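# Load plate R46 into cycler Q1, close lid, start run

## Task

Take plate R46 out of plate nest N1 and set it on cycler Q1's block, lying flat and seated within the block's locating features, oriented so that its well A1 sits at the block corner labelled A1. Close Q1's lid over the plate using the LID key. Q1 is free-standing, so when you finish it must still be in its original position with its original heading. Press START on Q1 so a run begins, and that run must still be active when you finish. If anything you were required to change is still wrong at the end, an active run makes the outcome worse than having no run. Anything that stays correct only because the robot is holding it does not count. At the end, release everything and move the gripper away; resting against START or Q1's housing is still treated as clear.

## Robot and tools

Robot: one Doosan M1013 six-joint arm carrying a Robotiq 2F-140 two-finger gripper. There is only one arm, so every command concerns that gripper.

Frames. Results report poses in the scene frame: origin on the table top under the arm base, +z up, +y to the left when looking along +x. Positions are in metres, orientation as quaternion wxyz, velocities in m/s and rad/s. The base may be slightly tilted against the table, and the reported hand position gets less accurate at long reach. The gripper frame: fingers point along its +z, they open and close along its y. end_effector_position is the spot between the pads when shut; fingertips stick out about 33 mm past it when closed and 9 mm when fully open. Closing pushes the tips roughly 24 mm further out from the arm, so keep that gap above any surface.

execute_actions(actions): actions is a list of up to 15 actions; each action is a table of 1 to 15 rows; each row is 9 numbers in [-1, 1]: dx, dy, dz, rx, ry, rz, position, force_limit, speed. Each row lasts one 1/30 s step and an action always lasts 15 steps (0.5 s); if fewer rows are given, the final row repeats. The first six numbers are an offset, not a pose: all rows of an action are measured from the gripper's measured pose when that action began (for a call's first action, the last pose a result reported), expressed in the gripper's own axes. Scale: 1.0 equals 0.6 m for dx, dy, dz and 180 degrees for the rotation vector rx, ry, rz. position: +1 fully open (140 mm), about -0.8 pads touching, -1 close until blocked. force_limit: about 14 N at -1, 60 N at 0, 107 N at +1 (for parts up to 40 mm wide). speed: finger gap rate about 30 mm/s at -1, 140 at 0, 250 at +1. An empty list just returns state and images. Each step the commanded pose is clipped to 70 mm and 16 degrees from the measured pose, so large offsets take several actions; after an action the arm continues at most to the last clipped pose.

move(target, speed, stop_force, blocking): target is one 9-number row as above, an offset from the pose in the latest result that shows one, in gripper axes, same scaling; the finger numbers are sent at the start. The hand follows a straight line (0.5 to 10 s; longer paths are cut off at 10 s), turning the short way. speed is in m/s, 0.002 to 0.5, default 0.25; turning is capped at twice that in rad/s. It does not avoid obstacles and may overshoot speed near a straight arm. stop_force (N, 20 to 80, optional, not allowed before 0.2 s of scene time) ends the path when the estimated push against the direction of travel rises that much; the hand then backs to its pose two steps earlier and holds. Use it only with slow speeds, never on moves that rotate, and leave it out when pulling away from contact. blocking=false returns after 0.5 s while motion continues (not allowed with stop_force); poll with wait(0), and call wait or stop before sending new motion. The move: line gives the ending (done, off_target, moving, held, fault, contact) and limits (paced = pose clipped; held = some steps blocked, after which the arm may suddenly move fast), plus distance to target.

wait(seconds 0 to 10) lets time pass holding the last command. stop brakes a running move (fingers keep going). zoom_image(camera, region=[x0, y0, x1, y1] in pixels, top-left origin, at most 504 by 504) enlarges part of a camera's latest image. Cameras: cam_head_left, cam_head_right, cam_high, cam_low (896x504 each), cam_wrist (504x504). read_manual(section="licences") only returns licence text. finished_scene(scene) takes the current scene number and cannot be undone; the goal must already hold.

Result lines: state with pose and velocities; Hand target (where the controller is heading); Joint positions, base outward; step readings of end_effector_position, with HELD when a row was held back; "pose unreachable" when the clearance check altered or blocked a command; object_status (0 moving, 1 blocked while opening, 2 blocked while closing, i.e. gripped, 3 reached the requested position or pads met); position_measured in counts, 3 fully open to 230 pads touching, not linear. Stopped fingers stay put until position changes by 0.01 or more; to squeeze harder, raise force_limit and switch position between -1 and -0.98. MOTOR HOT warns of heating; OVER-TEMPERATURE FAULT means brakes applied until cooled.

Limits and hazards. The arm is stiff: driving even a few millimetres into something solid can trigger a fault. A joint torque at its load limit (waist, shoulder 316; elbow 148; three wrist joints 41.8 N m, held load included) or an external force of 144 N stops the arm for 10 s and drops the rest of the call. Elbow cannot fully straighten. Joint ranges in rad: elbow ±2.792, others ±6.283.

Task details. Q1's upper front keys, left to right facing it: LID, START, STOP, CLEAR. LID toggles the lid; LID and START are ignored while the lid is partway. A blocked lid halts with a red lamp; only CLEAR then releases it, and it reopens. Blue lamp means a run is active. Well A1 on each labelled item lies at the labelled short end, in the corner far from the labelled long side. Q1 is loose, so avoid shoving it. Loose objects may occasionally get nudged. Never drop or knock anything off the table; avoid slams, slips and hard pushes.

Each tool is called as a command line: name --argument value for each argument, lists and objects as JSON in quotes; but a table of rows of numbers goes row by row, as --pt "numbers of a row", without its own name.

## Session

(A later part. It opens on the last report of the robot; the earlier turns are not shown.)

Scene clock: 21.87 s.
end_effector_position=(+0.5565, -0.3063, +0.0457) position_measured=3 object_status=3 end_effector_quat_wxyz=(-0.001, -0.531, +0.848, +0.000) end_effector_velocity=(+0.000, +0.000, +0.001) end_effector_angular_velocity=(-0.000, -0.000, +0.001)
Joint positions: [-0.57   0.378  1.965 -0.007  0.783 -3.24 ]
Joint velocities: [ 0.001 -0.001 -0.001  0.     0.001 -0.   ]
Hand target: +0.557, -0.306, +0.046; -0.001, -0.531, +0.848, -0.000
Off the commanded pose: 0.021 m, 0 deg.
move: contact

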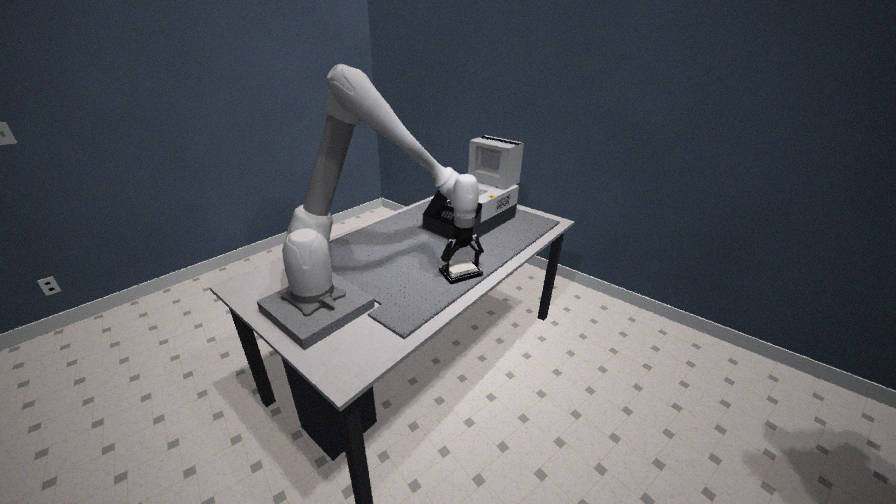

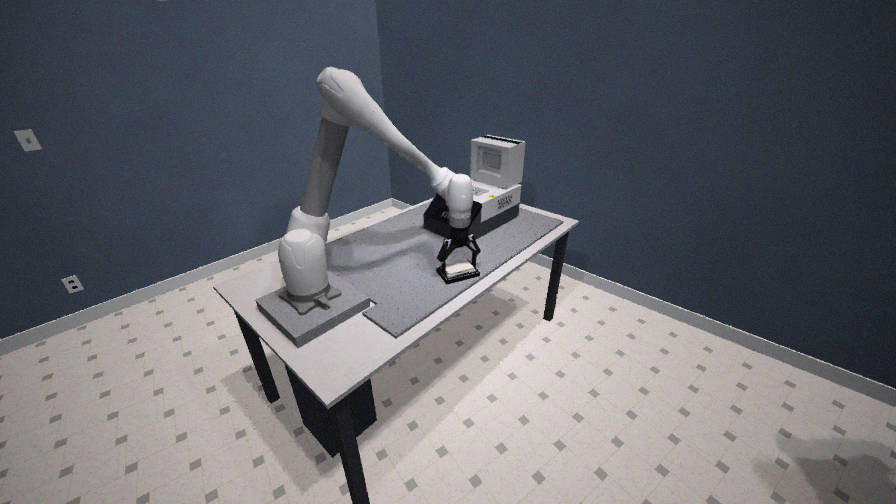

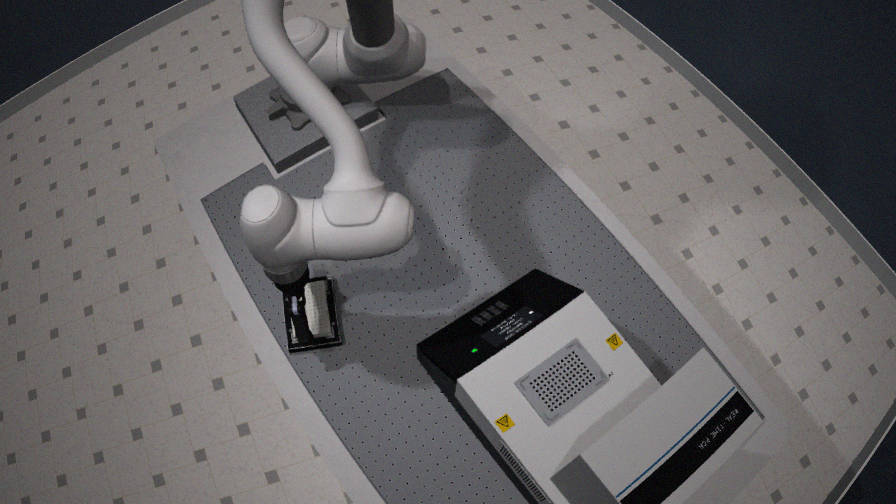

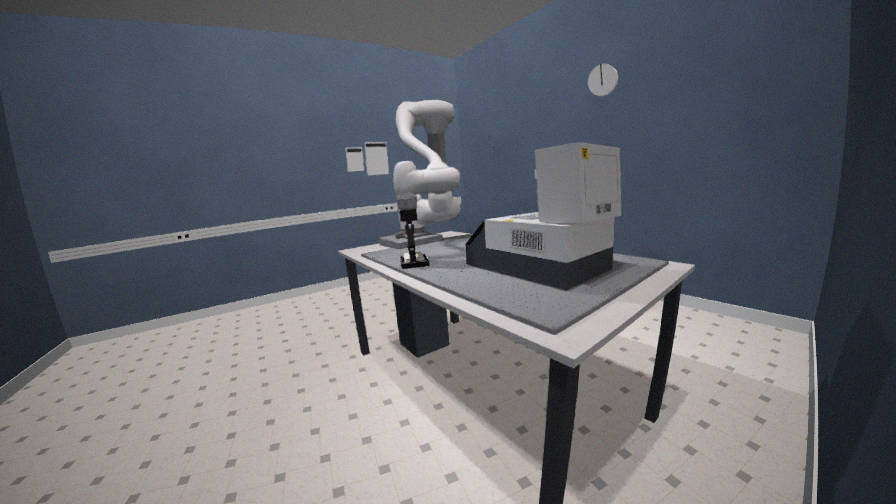

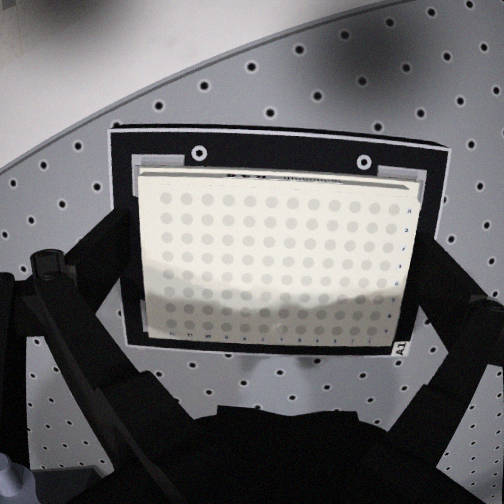

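move --target '[0,0,-0.017,0,0,0,1,0,0.5]' --speed 0.03

execute_actions --actions '[[[0,0,0,0,0,0,-1,0,-0.3]],[[0,0,0,0,0,0,-1,0,-0.3]]]'

Scene clock: 23.63 s.
end_effector_position=(+0.5565, -0.3063, +0.0559) position_measured=3 object_status=3 end_effector_quat_wxyz=(-0.001, -0.531, +0.848, +0.000) end_effector_velocity=(-0.000, +0.000, -0.000) end_effector_angular_velocity=(-0.000, +0.001, +0.001)
Joint positions: [-0.57   0.365  1.959 -0.007  0.801 -3.24 ]
Joint velocities: [ 0.    -0.     0.001 -0.001  0.    -0.   ]
Hand target: +0.557, -0.306, +0.056; -0.001, -0.531, +0.848, +0.000
Off the commanded pose: 0.000 m, 0 deg.
move: done

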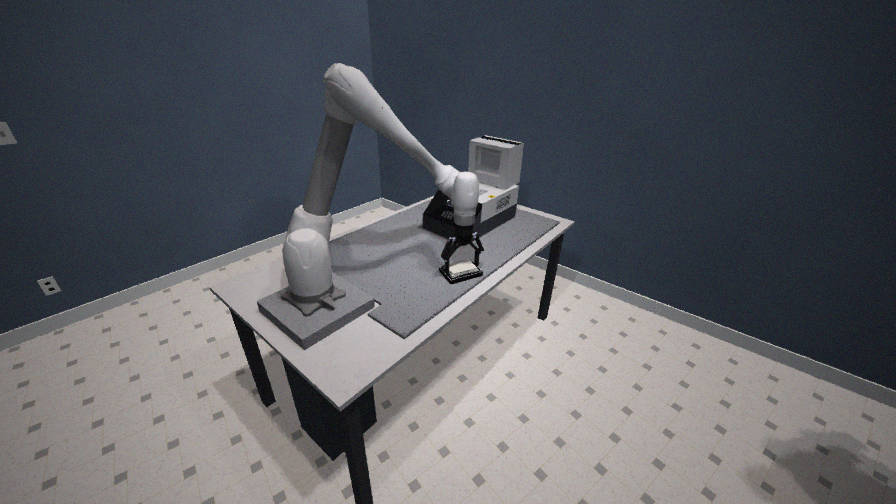

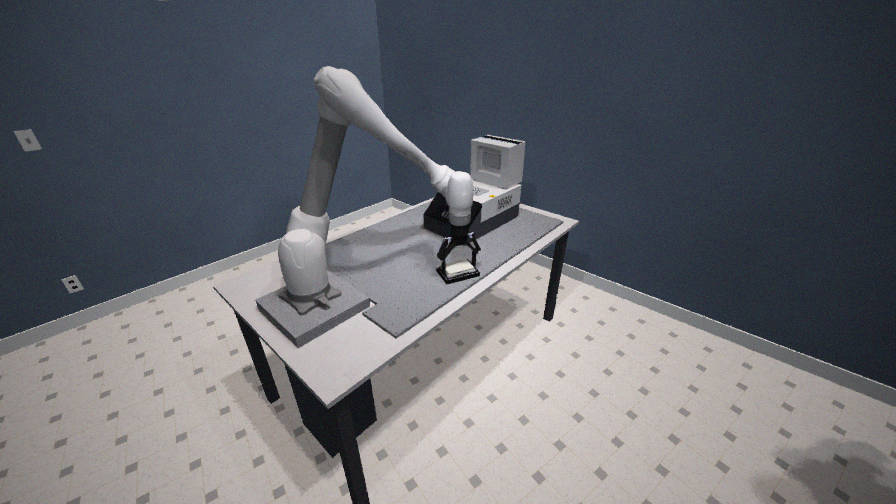

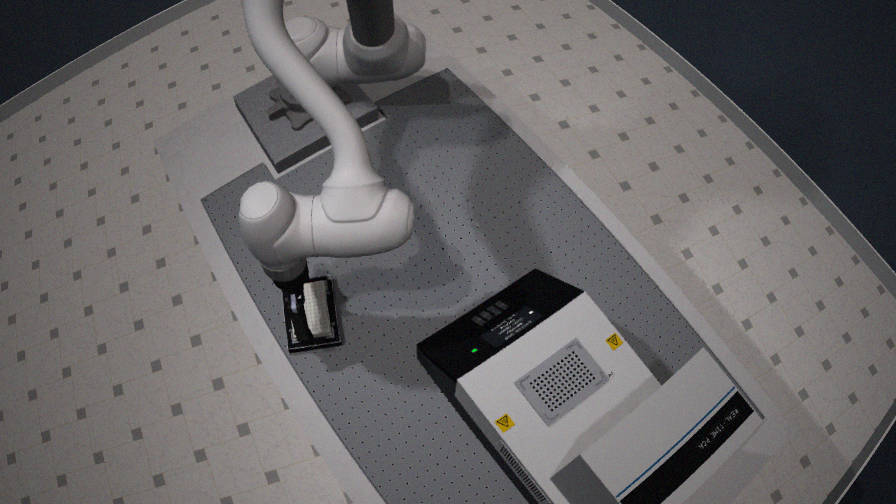

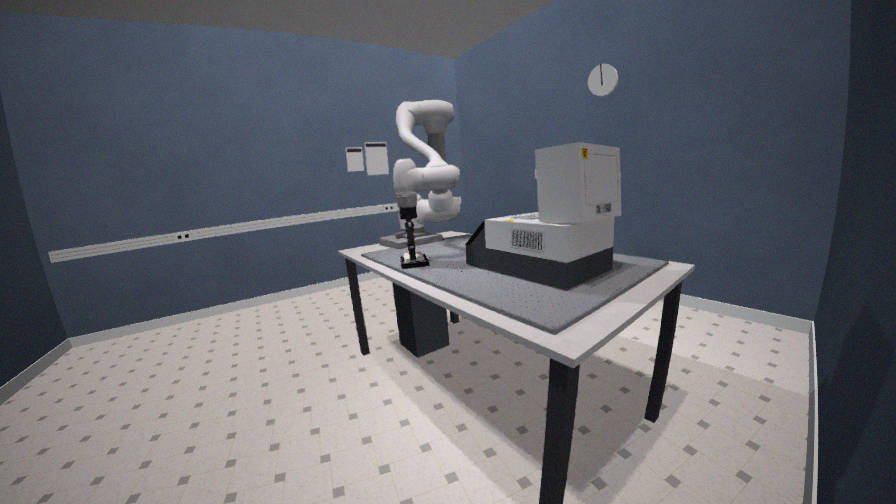

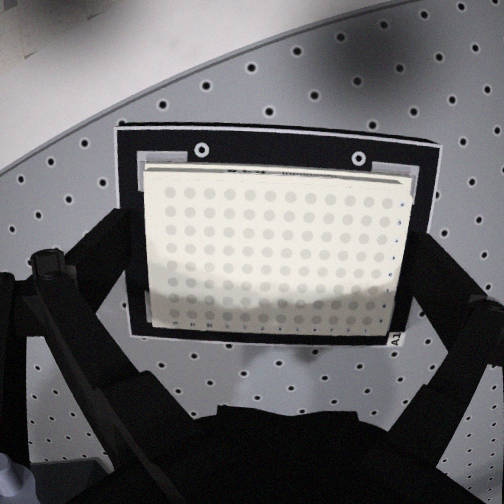

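Scene clock: 24.63 s.
end_effector_position=(+0.5566, -0.3063, +0.0563) position_measured=36 object_status=2 end_effector_quat_wxyz=(-0.001, -0.531, +0.848, -0.000) end_effector_velocity=(+0.001, -0.000, +0.001) end_effector_angular_velocity=(-0.001, -0.001, -0.000)
Joint positions: [-0.57   0.365  1.959 -0.007  0.801 -3.24 ]
Joint velocities: [-0.    -0.    -0.001  0.     0.    -0.   ]
Hand target: +0.557, -0.306, +0.056; -0.001, -0.531, +0.848, -0.000
Off the commanded pose: 0.000 m, 0 deg.
Step readings (end_effector_position; steps 1 to 15: 1st action; 16 to 30: 2nd action):
0: (+0.5565, -0.3063, +0.0559)
1: (+0.5565, -0.3063, +0.0559)
2: (+0.5565, -0.3063, +0.0559)
4: (+0.5565, -0.3063, +0.0559)
8: (+0.5563, -0.3062, +0.0563)
15: (+0.5566, -0.3063, +0.0563)
16: (+0.5566, -0.3063, +0.0563)
17: (+0.5566, -0.3063, +0.0563)
19: (+0.5566, -0.3063, +0.0563)
23: (+0.5566, -0.3063, +0.0563)
30: end_effector_position above

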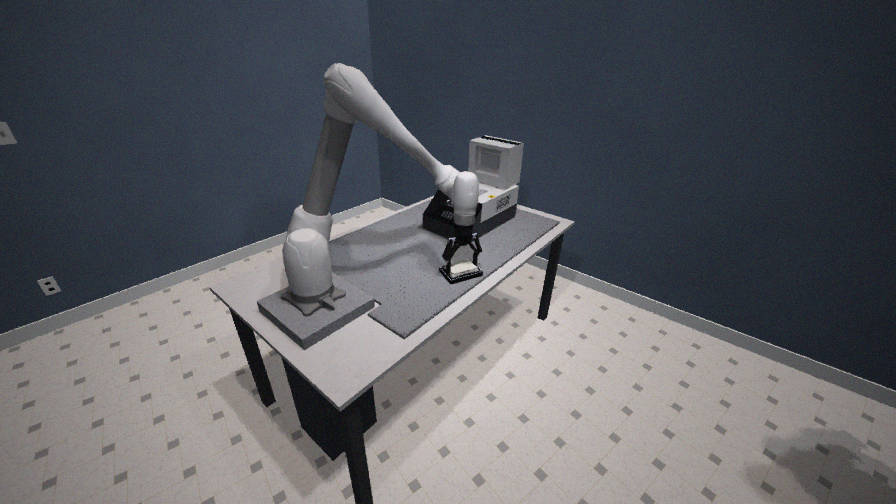

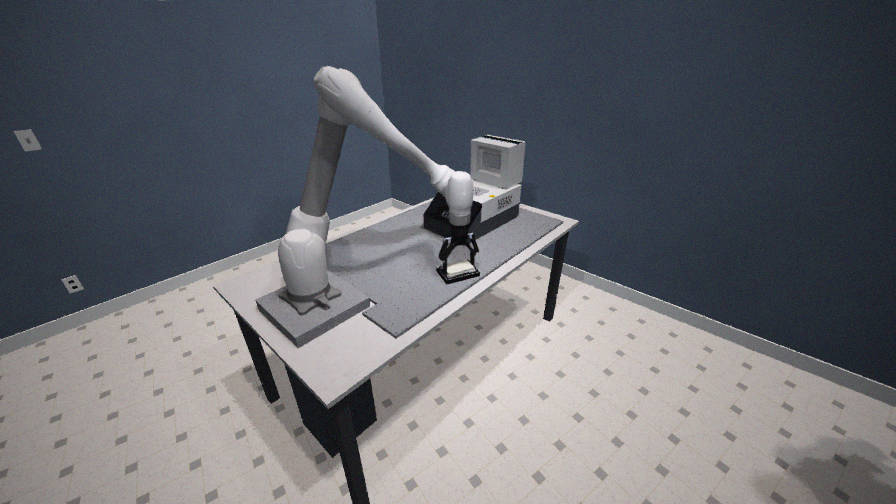

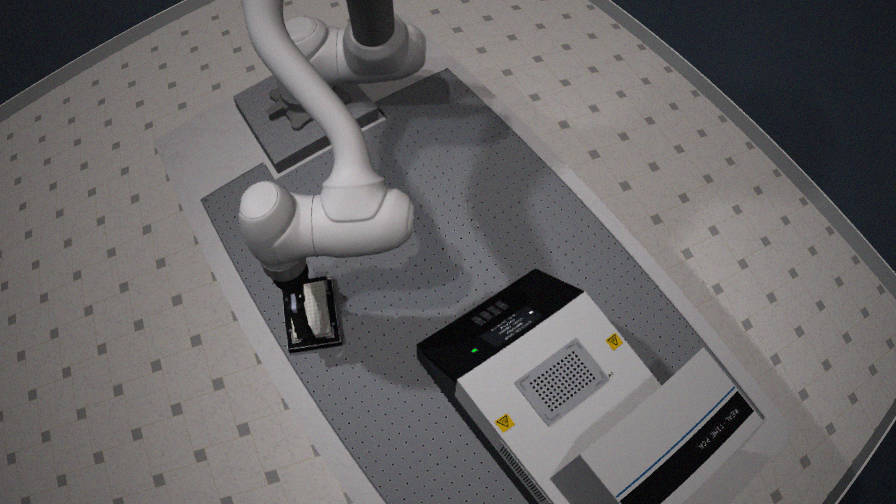

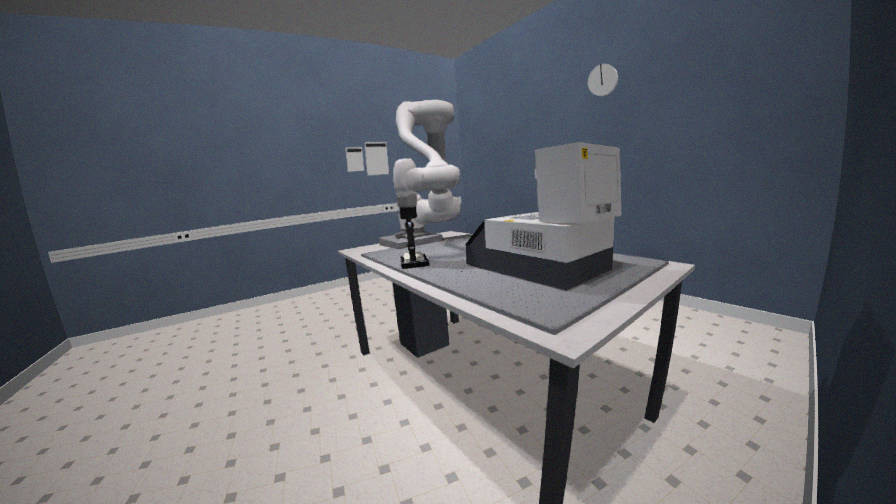

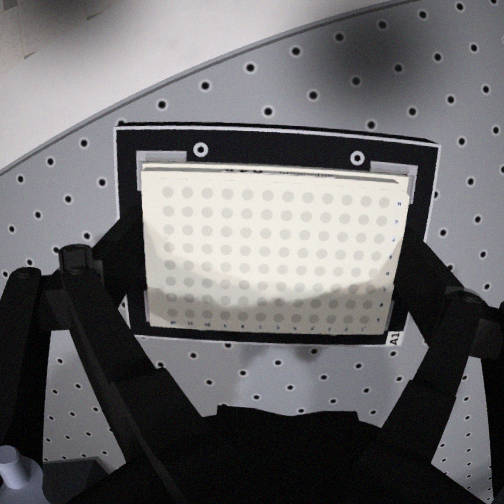

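move --target '[0,0,-0.1,0,0,0,-1,0,-0.3]' --speed 0.06

Scene clock: 25.97 s.
end_effector_position=(+0.5566, -0.3064, +0.1163) position_measured=39 object_status=2 end_effector_quat_wxyz=(-0.001, -0.531, +0.848, -0.000) end_effector_velocity=(+0.000, -0.000, +0.001) end_effector_angular_velocity=(-0.001, -0.001, +0.000)
Joint positions: [-0.57   0.297  1.919 -0.006  0.91  -3.24 ]
Joint velocities: [ 0.    -0.001 -0.    -0.    -0.     0.   ]
Hand target: +0.557, -0.306, +0.116; -0.001, -0.531, +0.848, -0.000
Off the commanded pose: 0.000 m, 0 deg.
move: done

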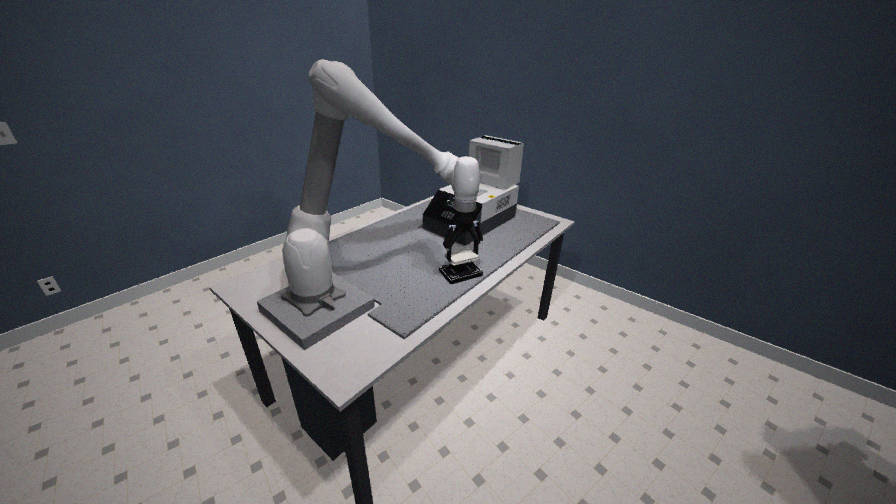

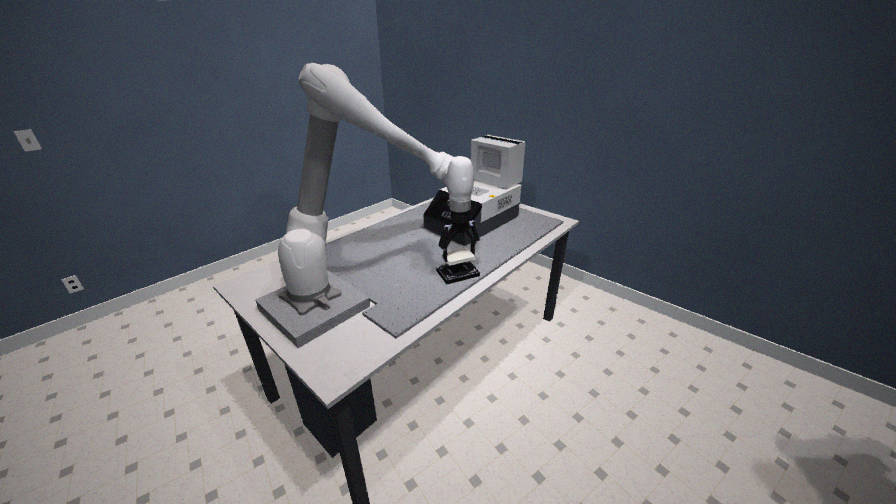

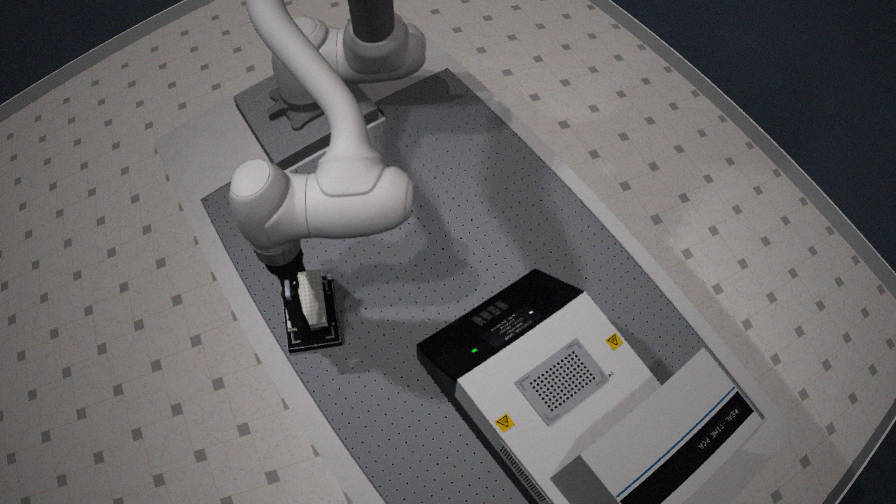

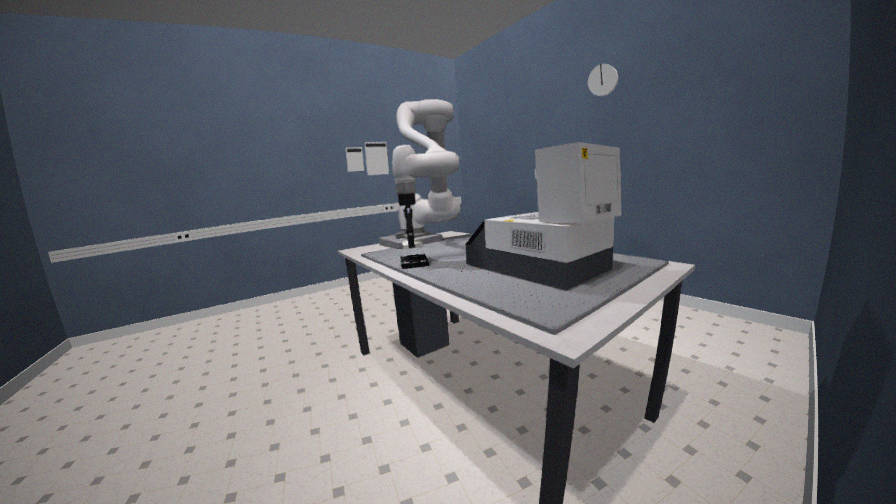

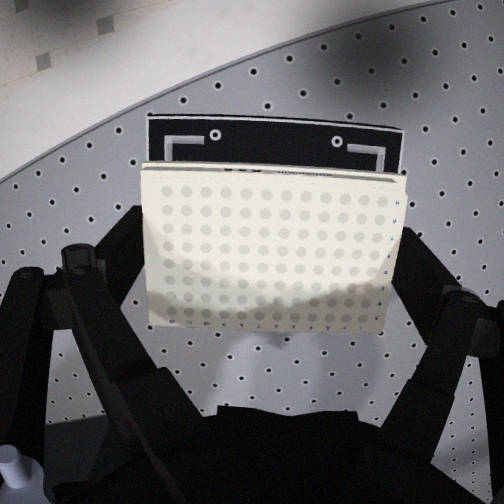

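move --target '[-0.3975,-0.1087,-0.323,0,0,0.383,-0.98,0.5,-0.3]' --speed 0.3

Scene clock: 29.07 s.
end_effector_position=(+0.7203, -0.1208, +0.3098) position_measured=41 object_status=2 end_effector_quat_wxyz=(-0.000, +0.042, +0.999, -0.001) end_effector_velocity=(+0.000, +0.000, -0.000) end_effector_angular_velocity=(+0.000, +0.000, -0.000)
Joint positions: [-0.221  0.296  1.533 -0.011  1.299 -1.689]
Joint velocities: [ 0.  0. -0.  0.  0.  0.]
Hand target: +0.720, -0.121, +0.310; -0.000, +0.042, +0.999, -0.001
Off the commanded pose: 0.001 m, 0 deg.
move: done

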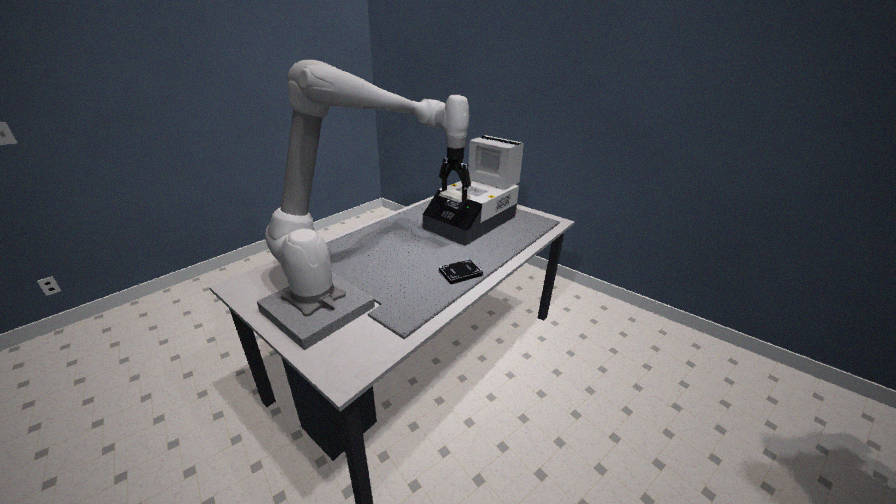

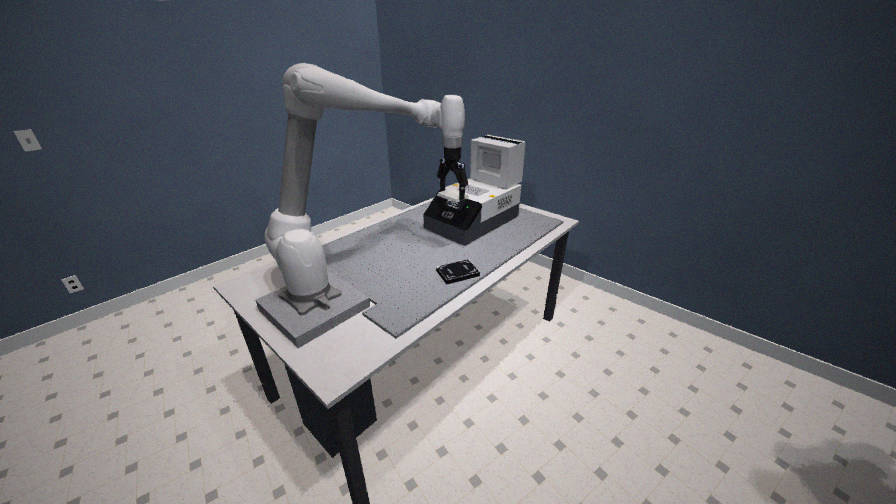

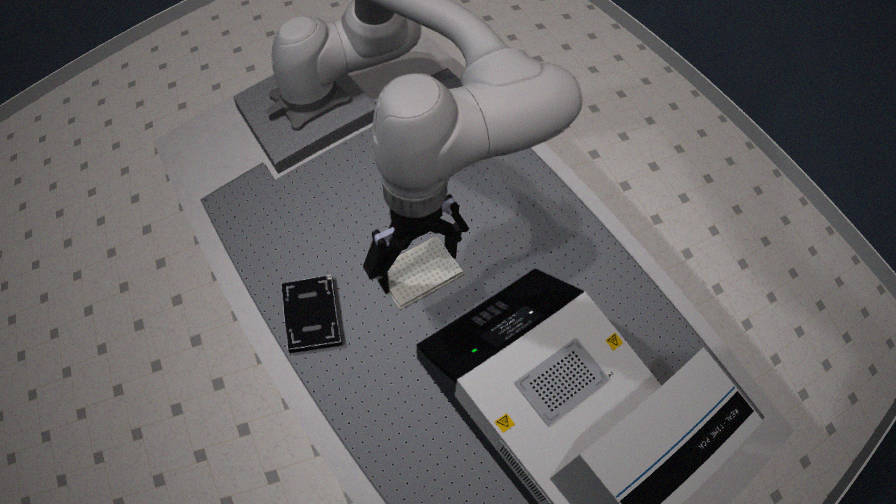

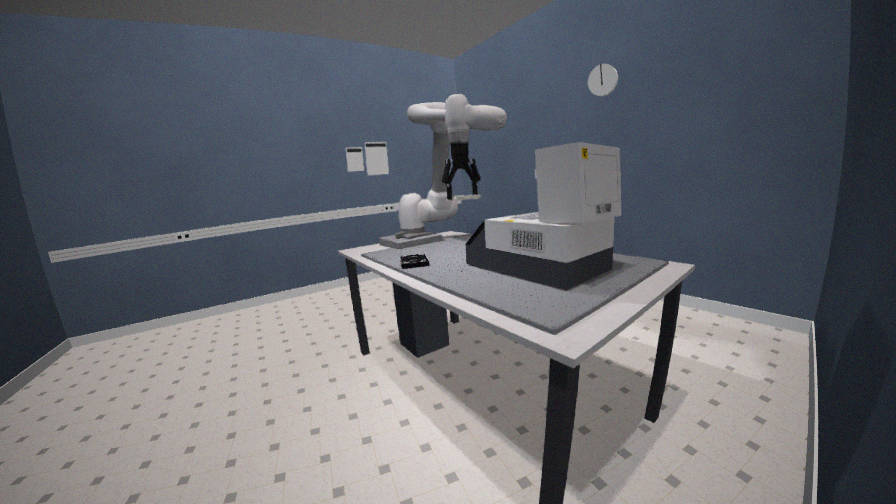

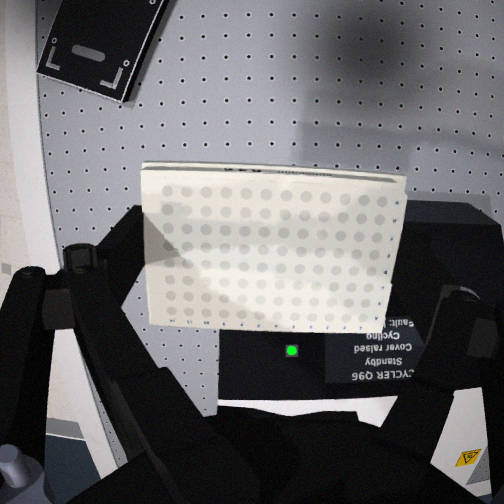

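move --target '[-0.4708,0.1832,0.0163,0,0,0,-0.98,0.5,-0.3]' --speed 0.2

Scene clock: 31.10 s.
end_effector_position=(+1.0113, -0.0356, +0.2997) position_measured=41 object_status=2 end_effector_quat_wxyz=(-0.000, +0.043, +0.999, -0.001) end_effector_velocity=(+0.000, +0.000, +0.000) end_effector_angular_velocity=(-0.000, -0.001, +0.000)
Joint positions: [-0.078  0.801  0.75  -0.012  1.578 -1.548]
Joint velocities: [ 0.     0.001 -0.002 -0.     0.    -0.   ]
Hand target: +1.011, -0.036, +0.300; -0.000, +0.043, +0.999, -0.001
Off the commanded pose: 0.000 m, 0 deg.
move: done

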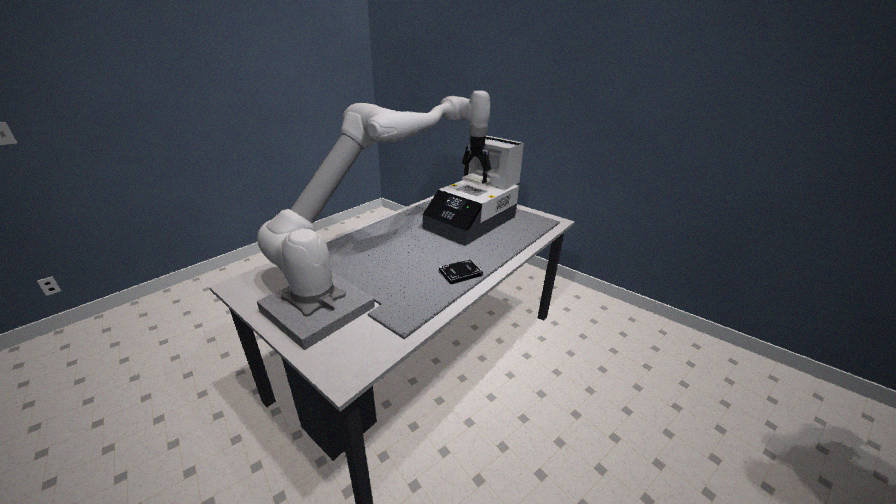

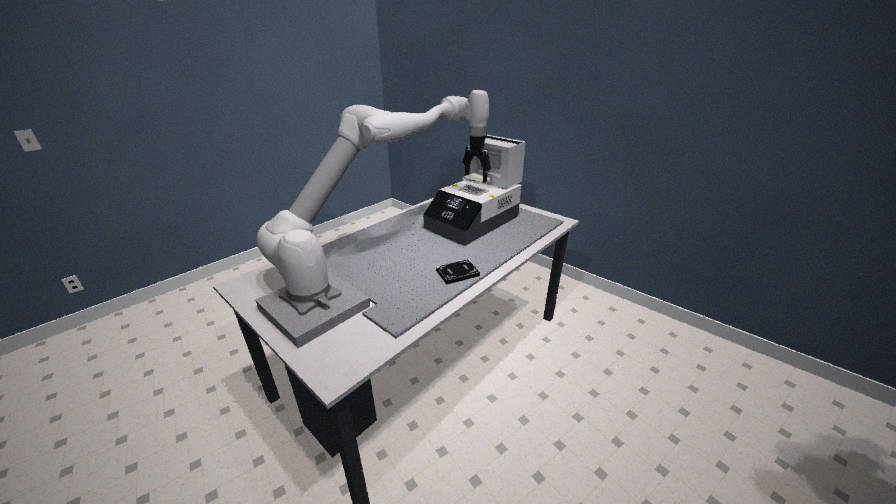

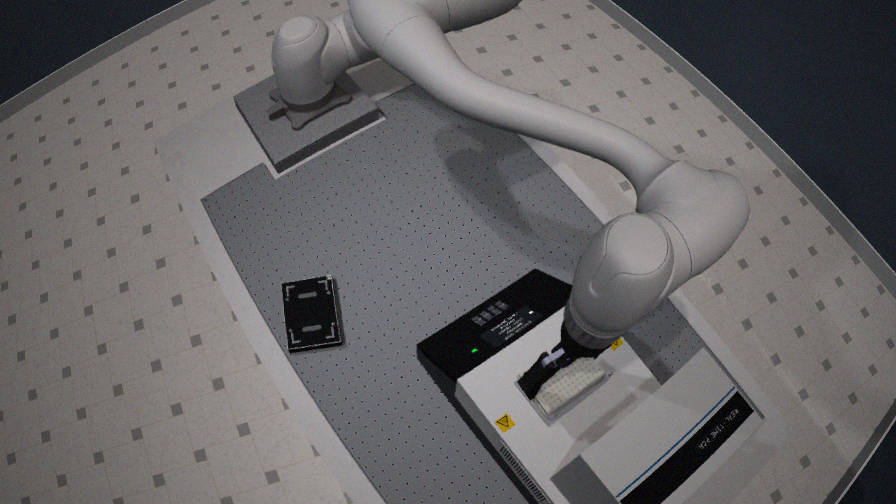

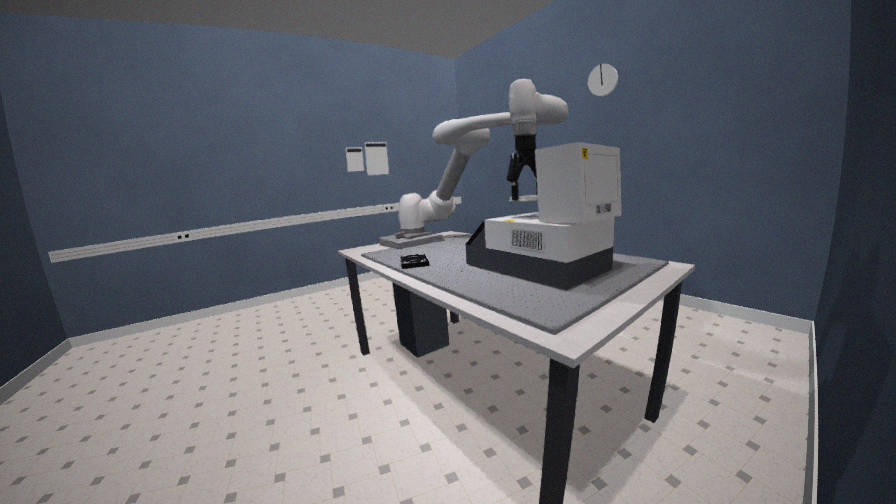

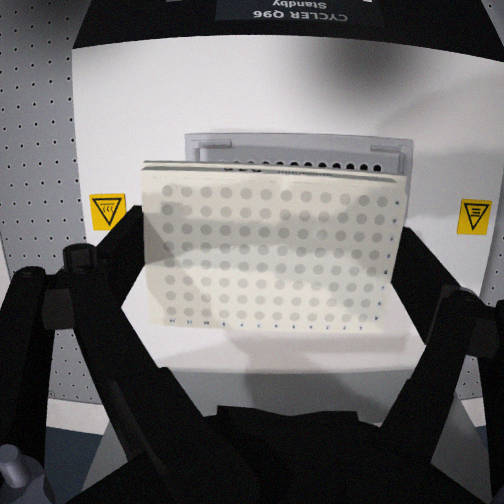

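move --target '[-0.008,0.027,0.06,0,0,-0.0083,-0.98,0.5,-0.3]' --speed 0.06

zoom_image --camera "cam_wrist" --region '[100, 100, 460, 260]'

Scene clock: 32.70 s.
end_effector_position=(+1.0174, -0.0198, +0.2636) position_measured=41 object_status=2 end_effector_quat_wxyz=(-0.000, +0.030, +1.000, -0.001) end_effector_velocity=(+0.000, +0.001, +0.000) end_effector_angular_velocity=(+0.001, -0.000, +0.000)
Joint positions: [-0.062  0.816  0.787 -0.012  1.526 -1.558]
Joint velocities: [ 0.001 -0.    -0.     0.001  0.     0.   ]
Hand target: +1.017, -0.020, +0.264; -0.000, +0.030, +1.000, -0.001
Off the commanded pose: 0.000 m, 0 deg.
move: done

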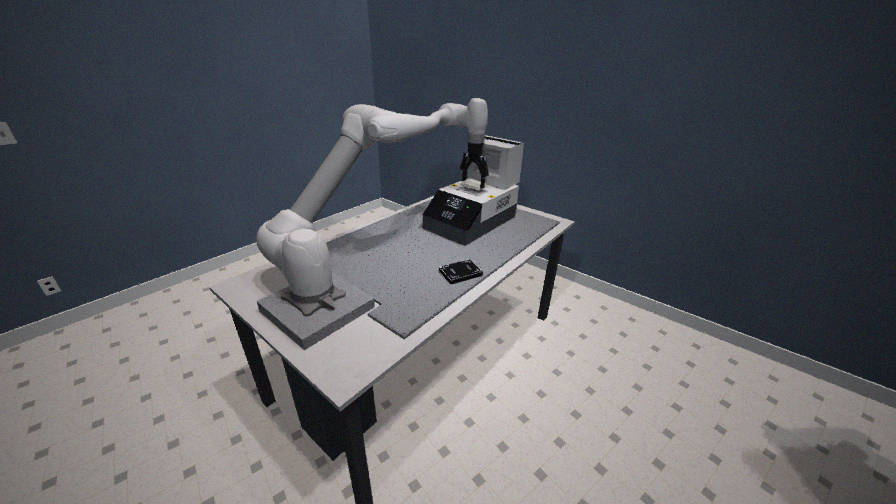

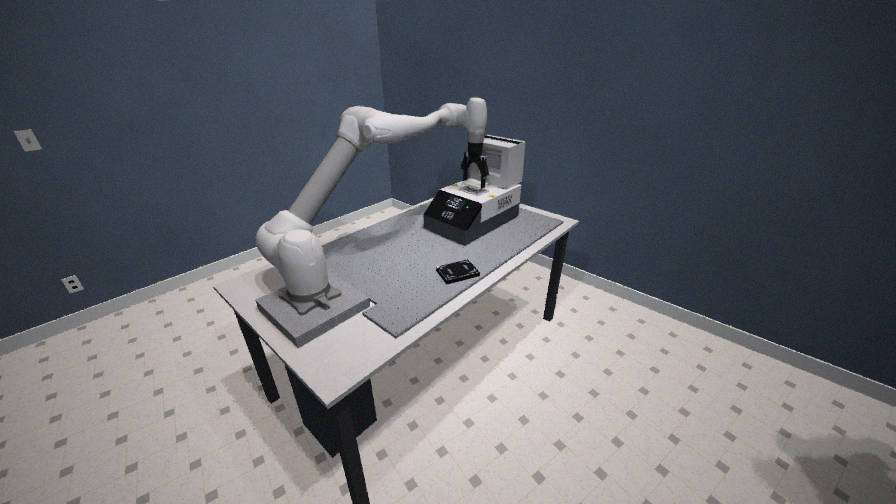

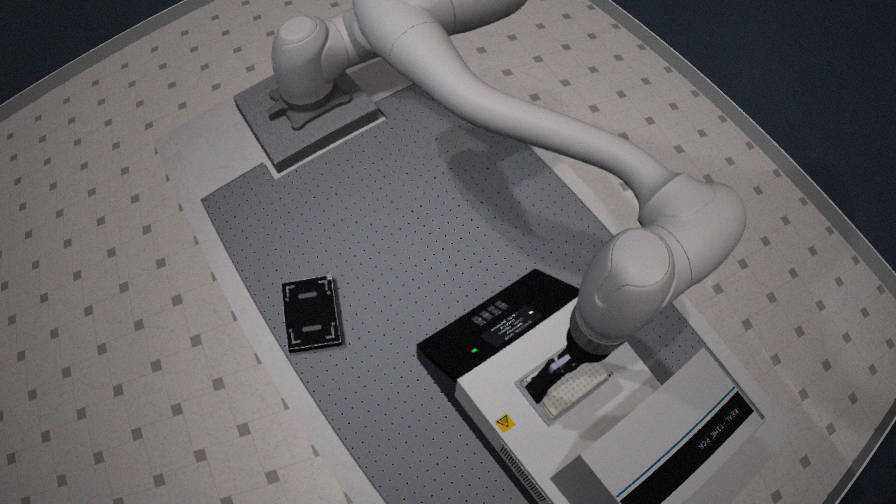

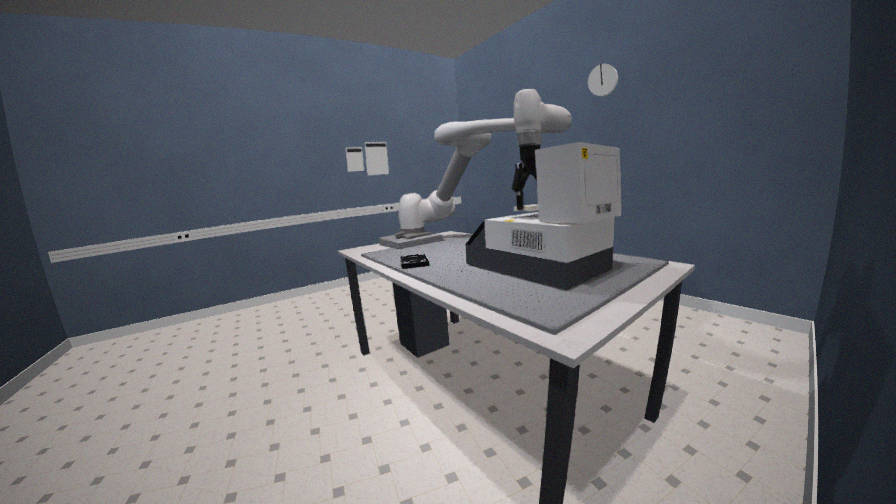

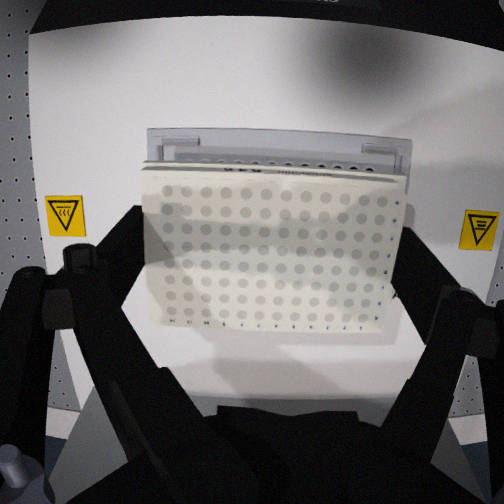

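Region (100, 100, 460, 260) of cam_wrist's 504x504 image, scaled by 1.400, with more detail than that image has.

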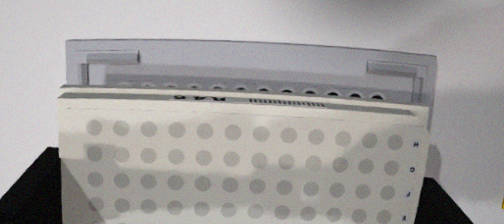

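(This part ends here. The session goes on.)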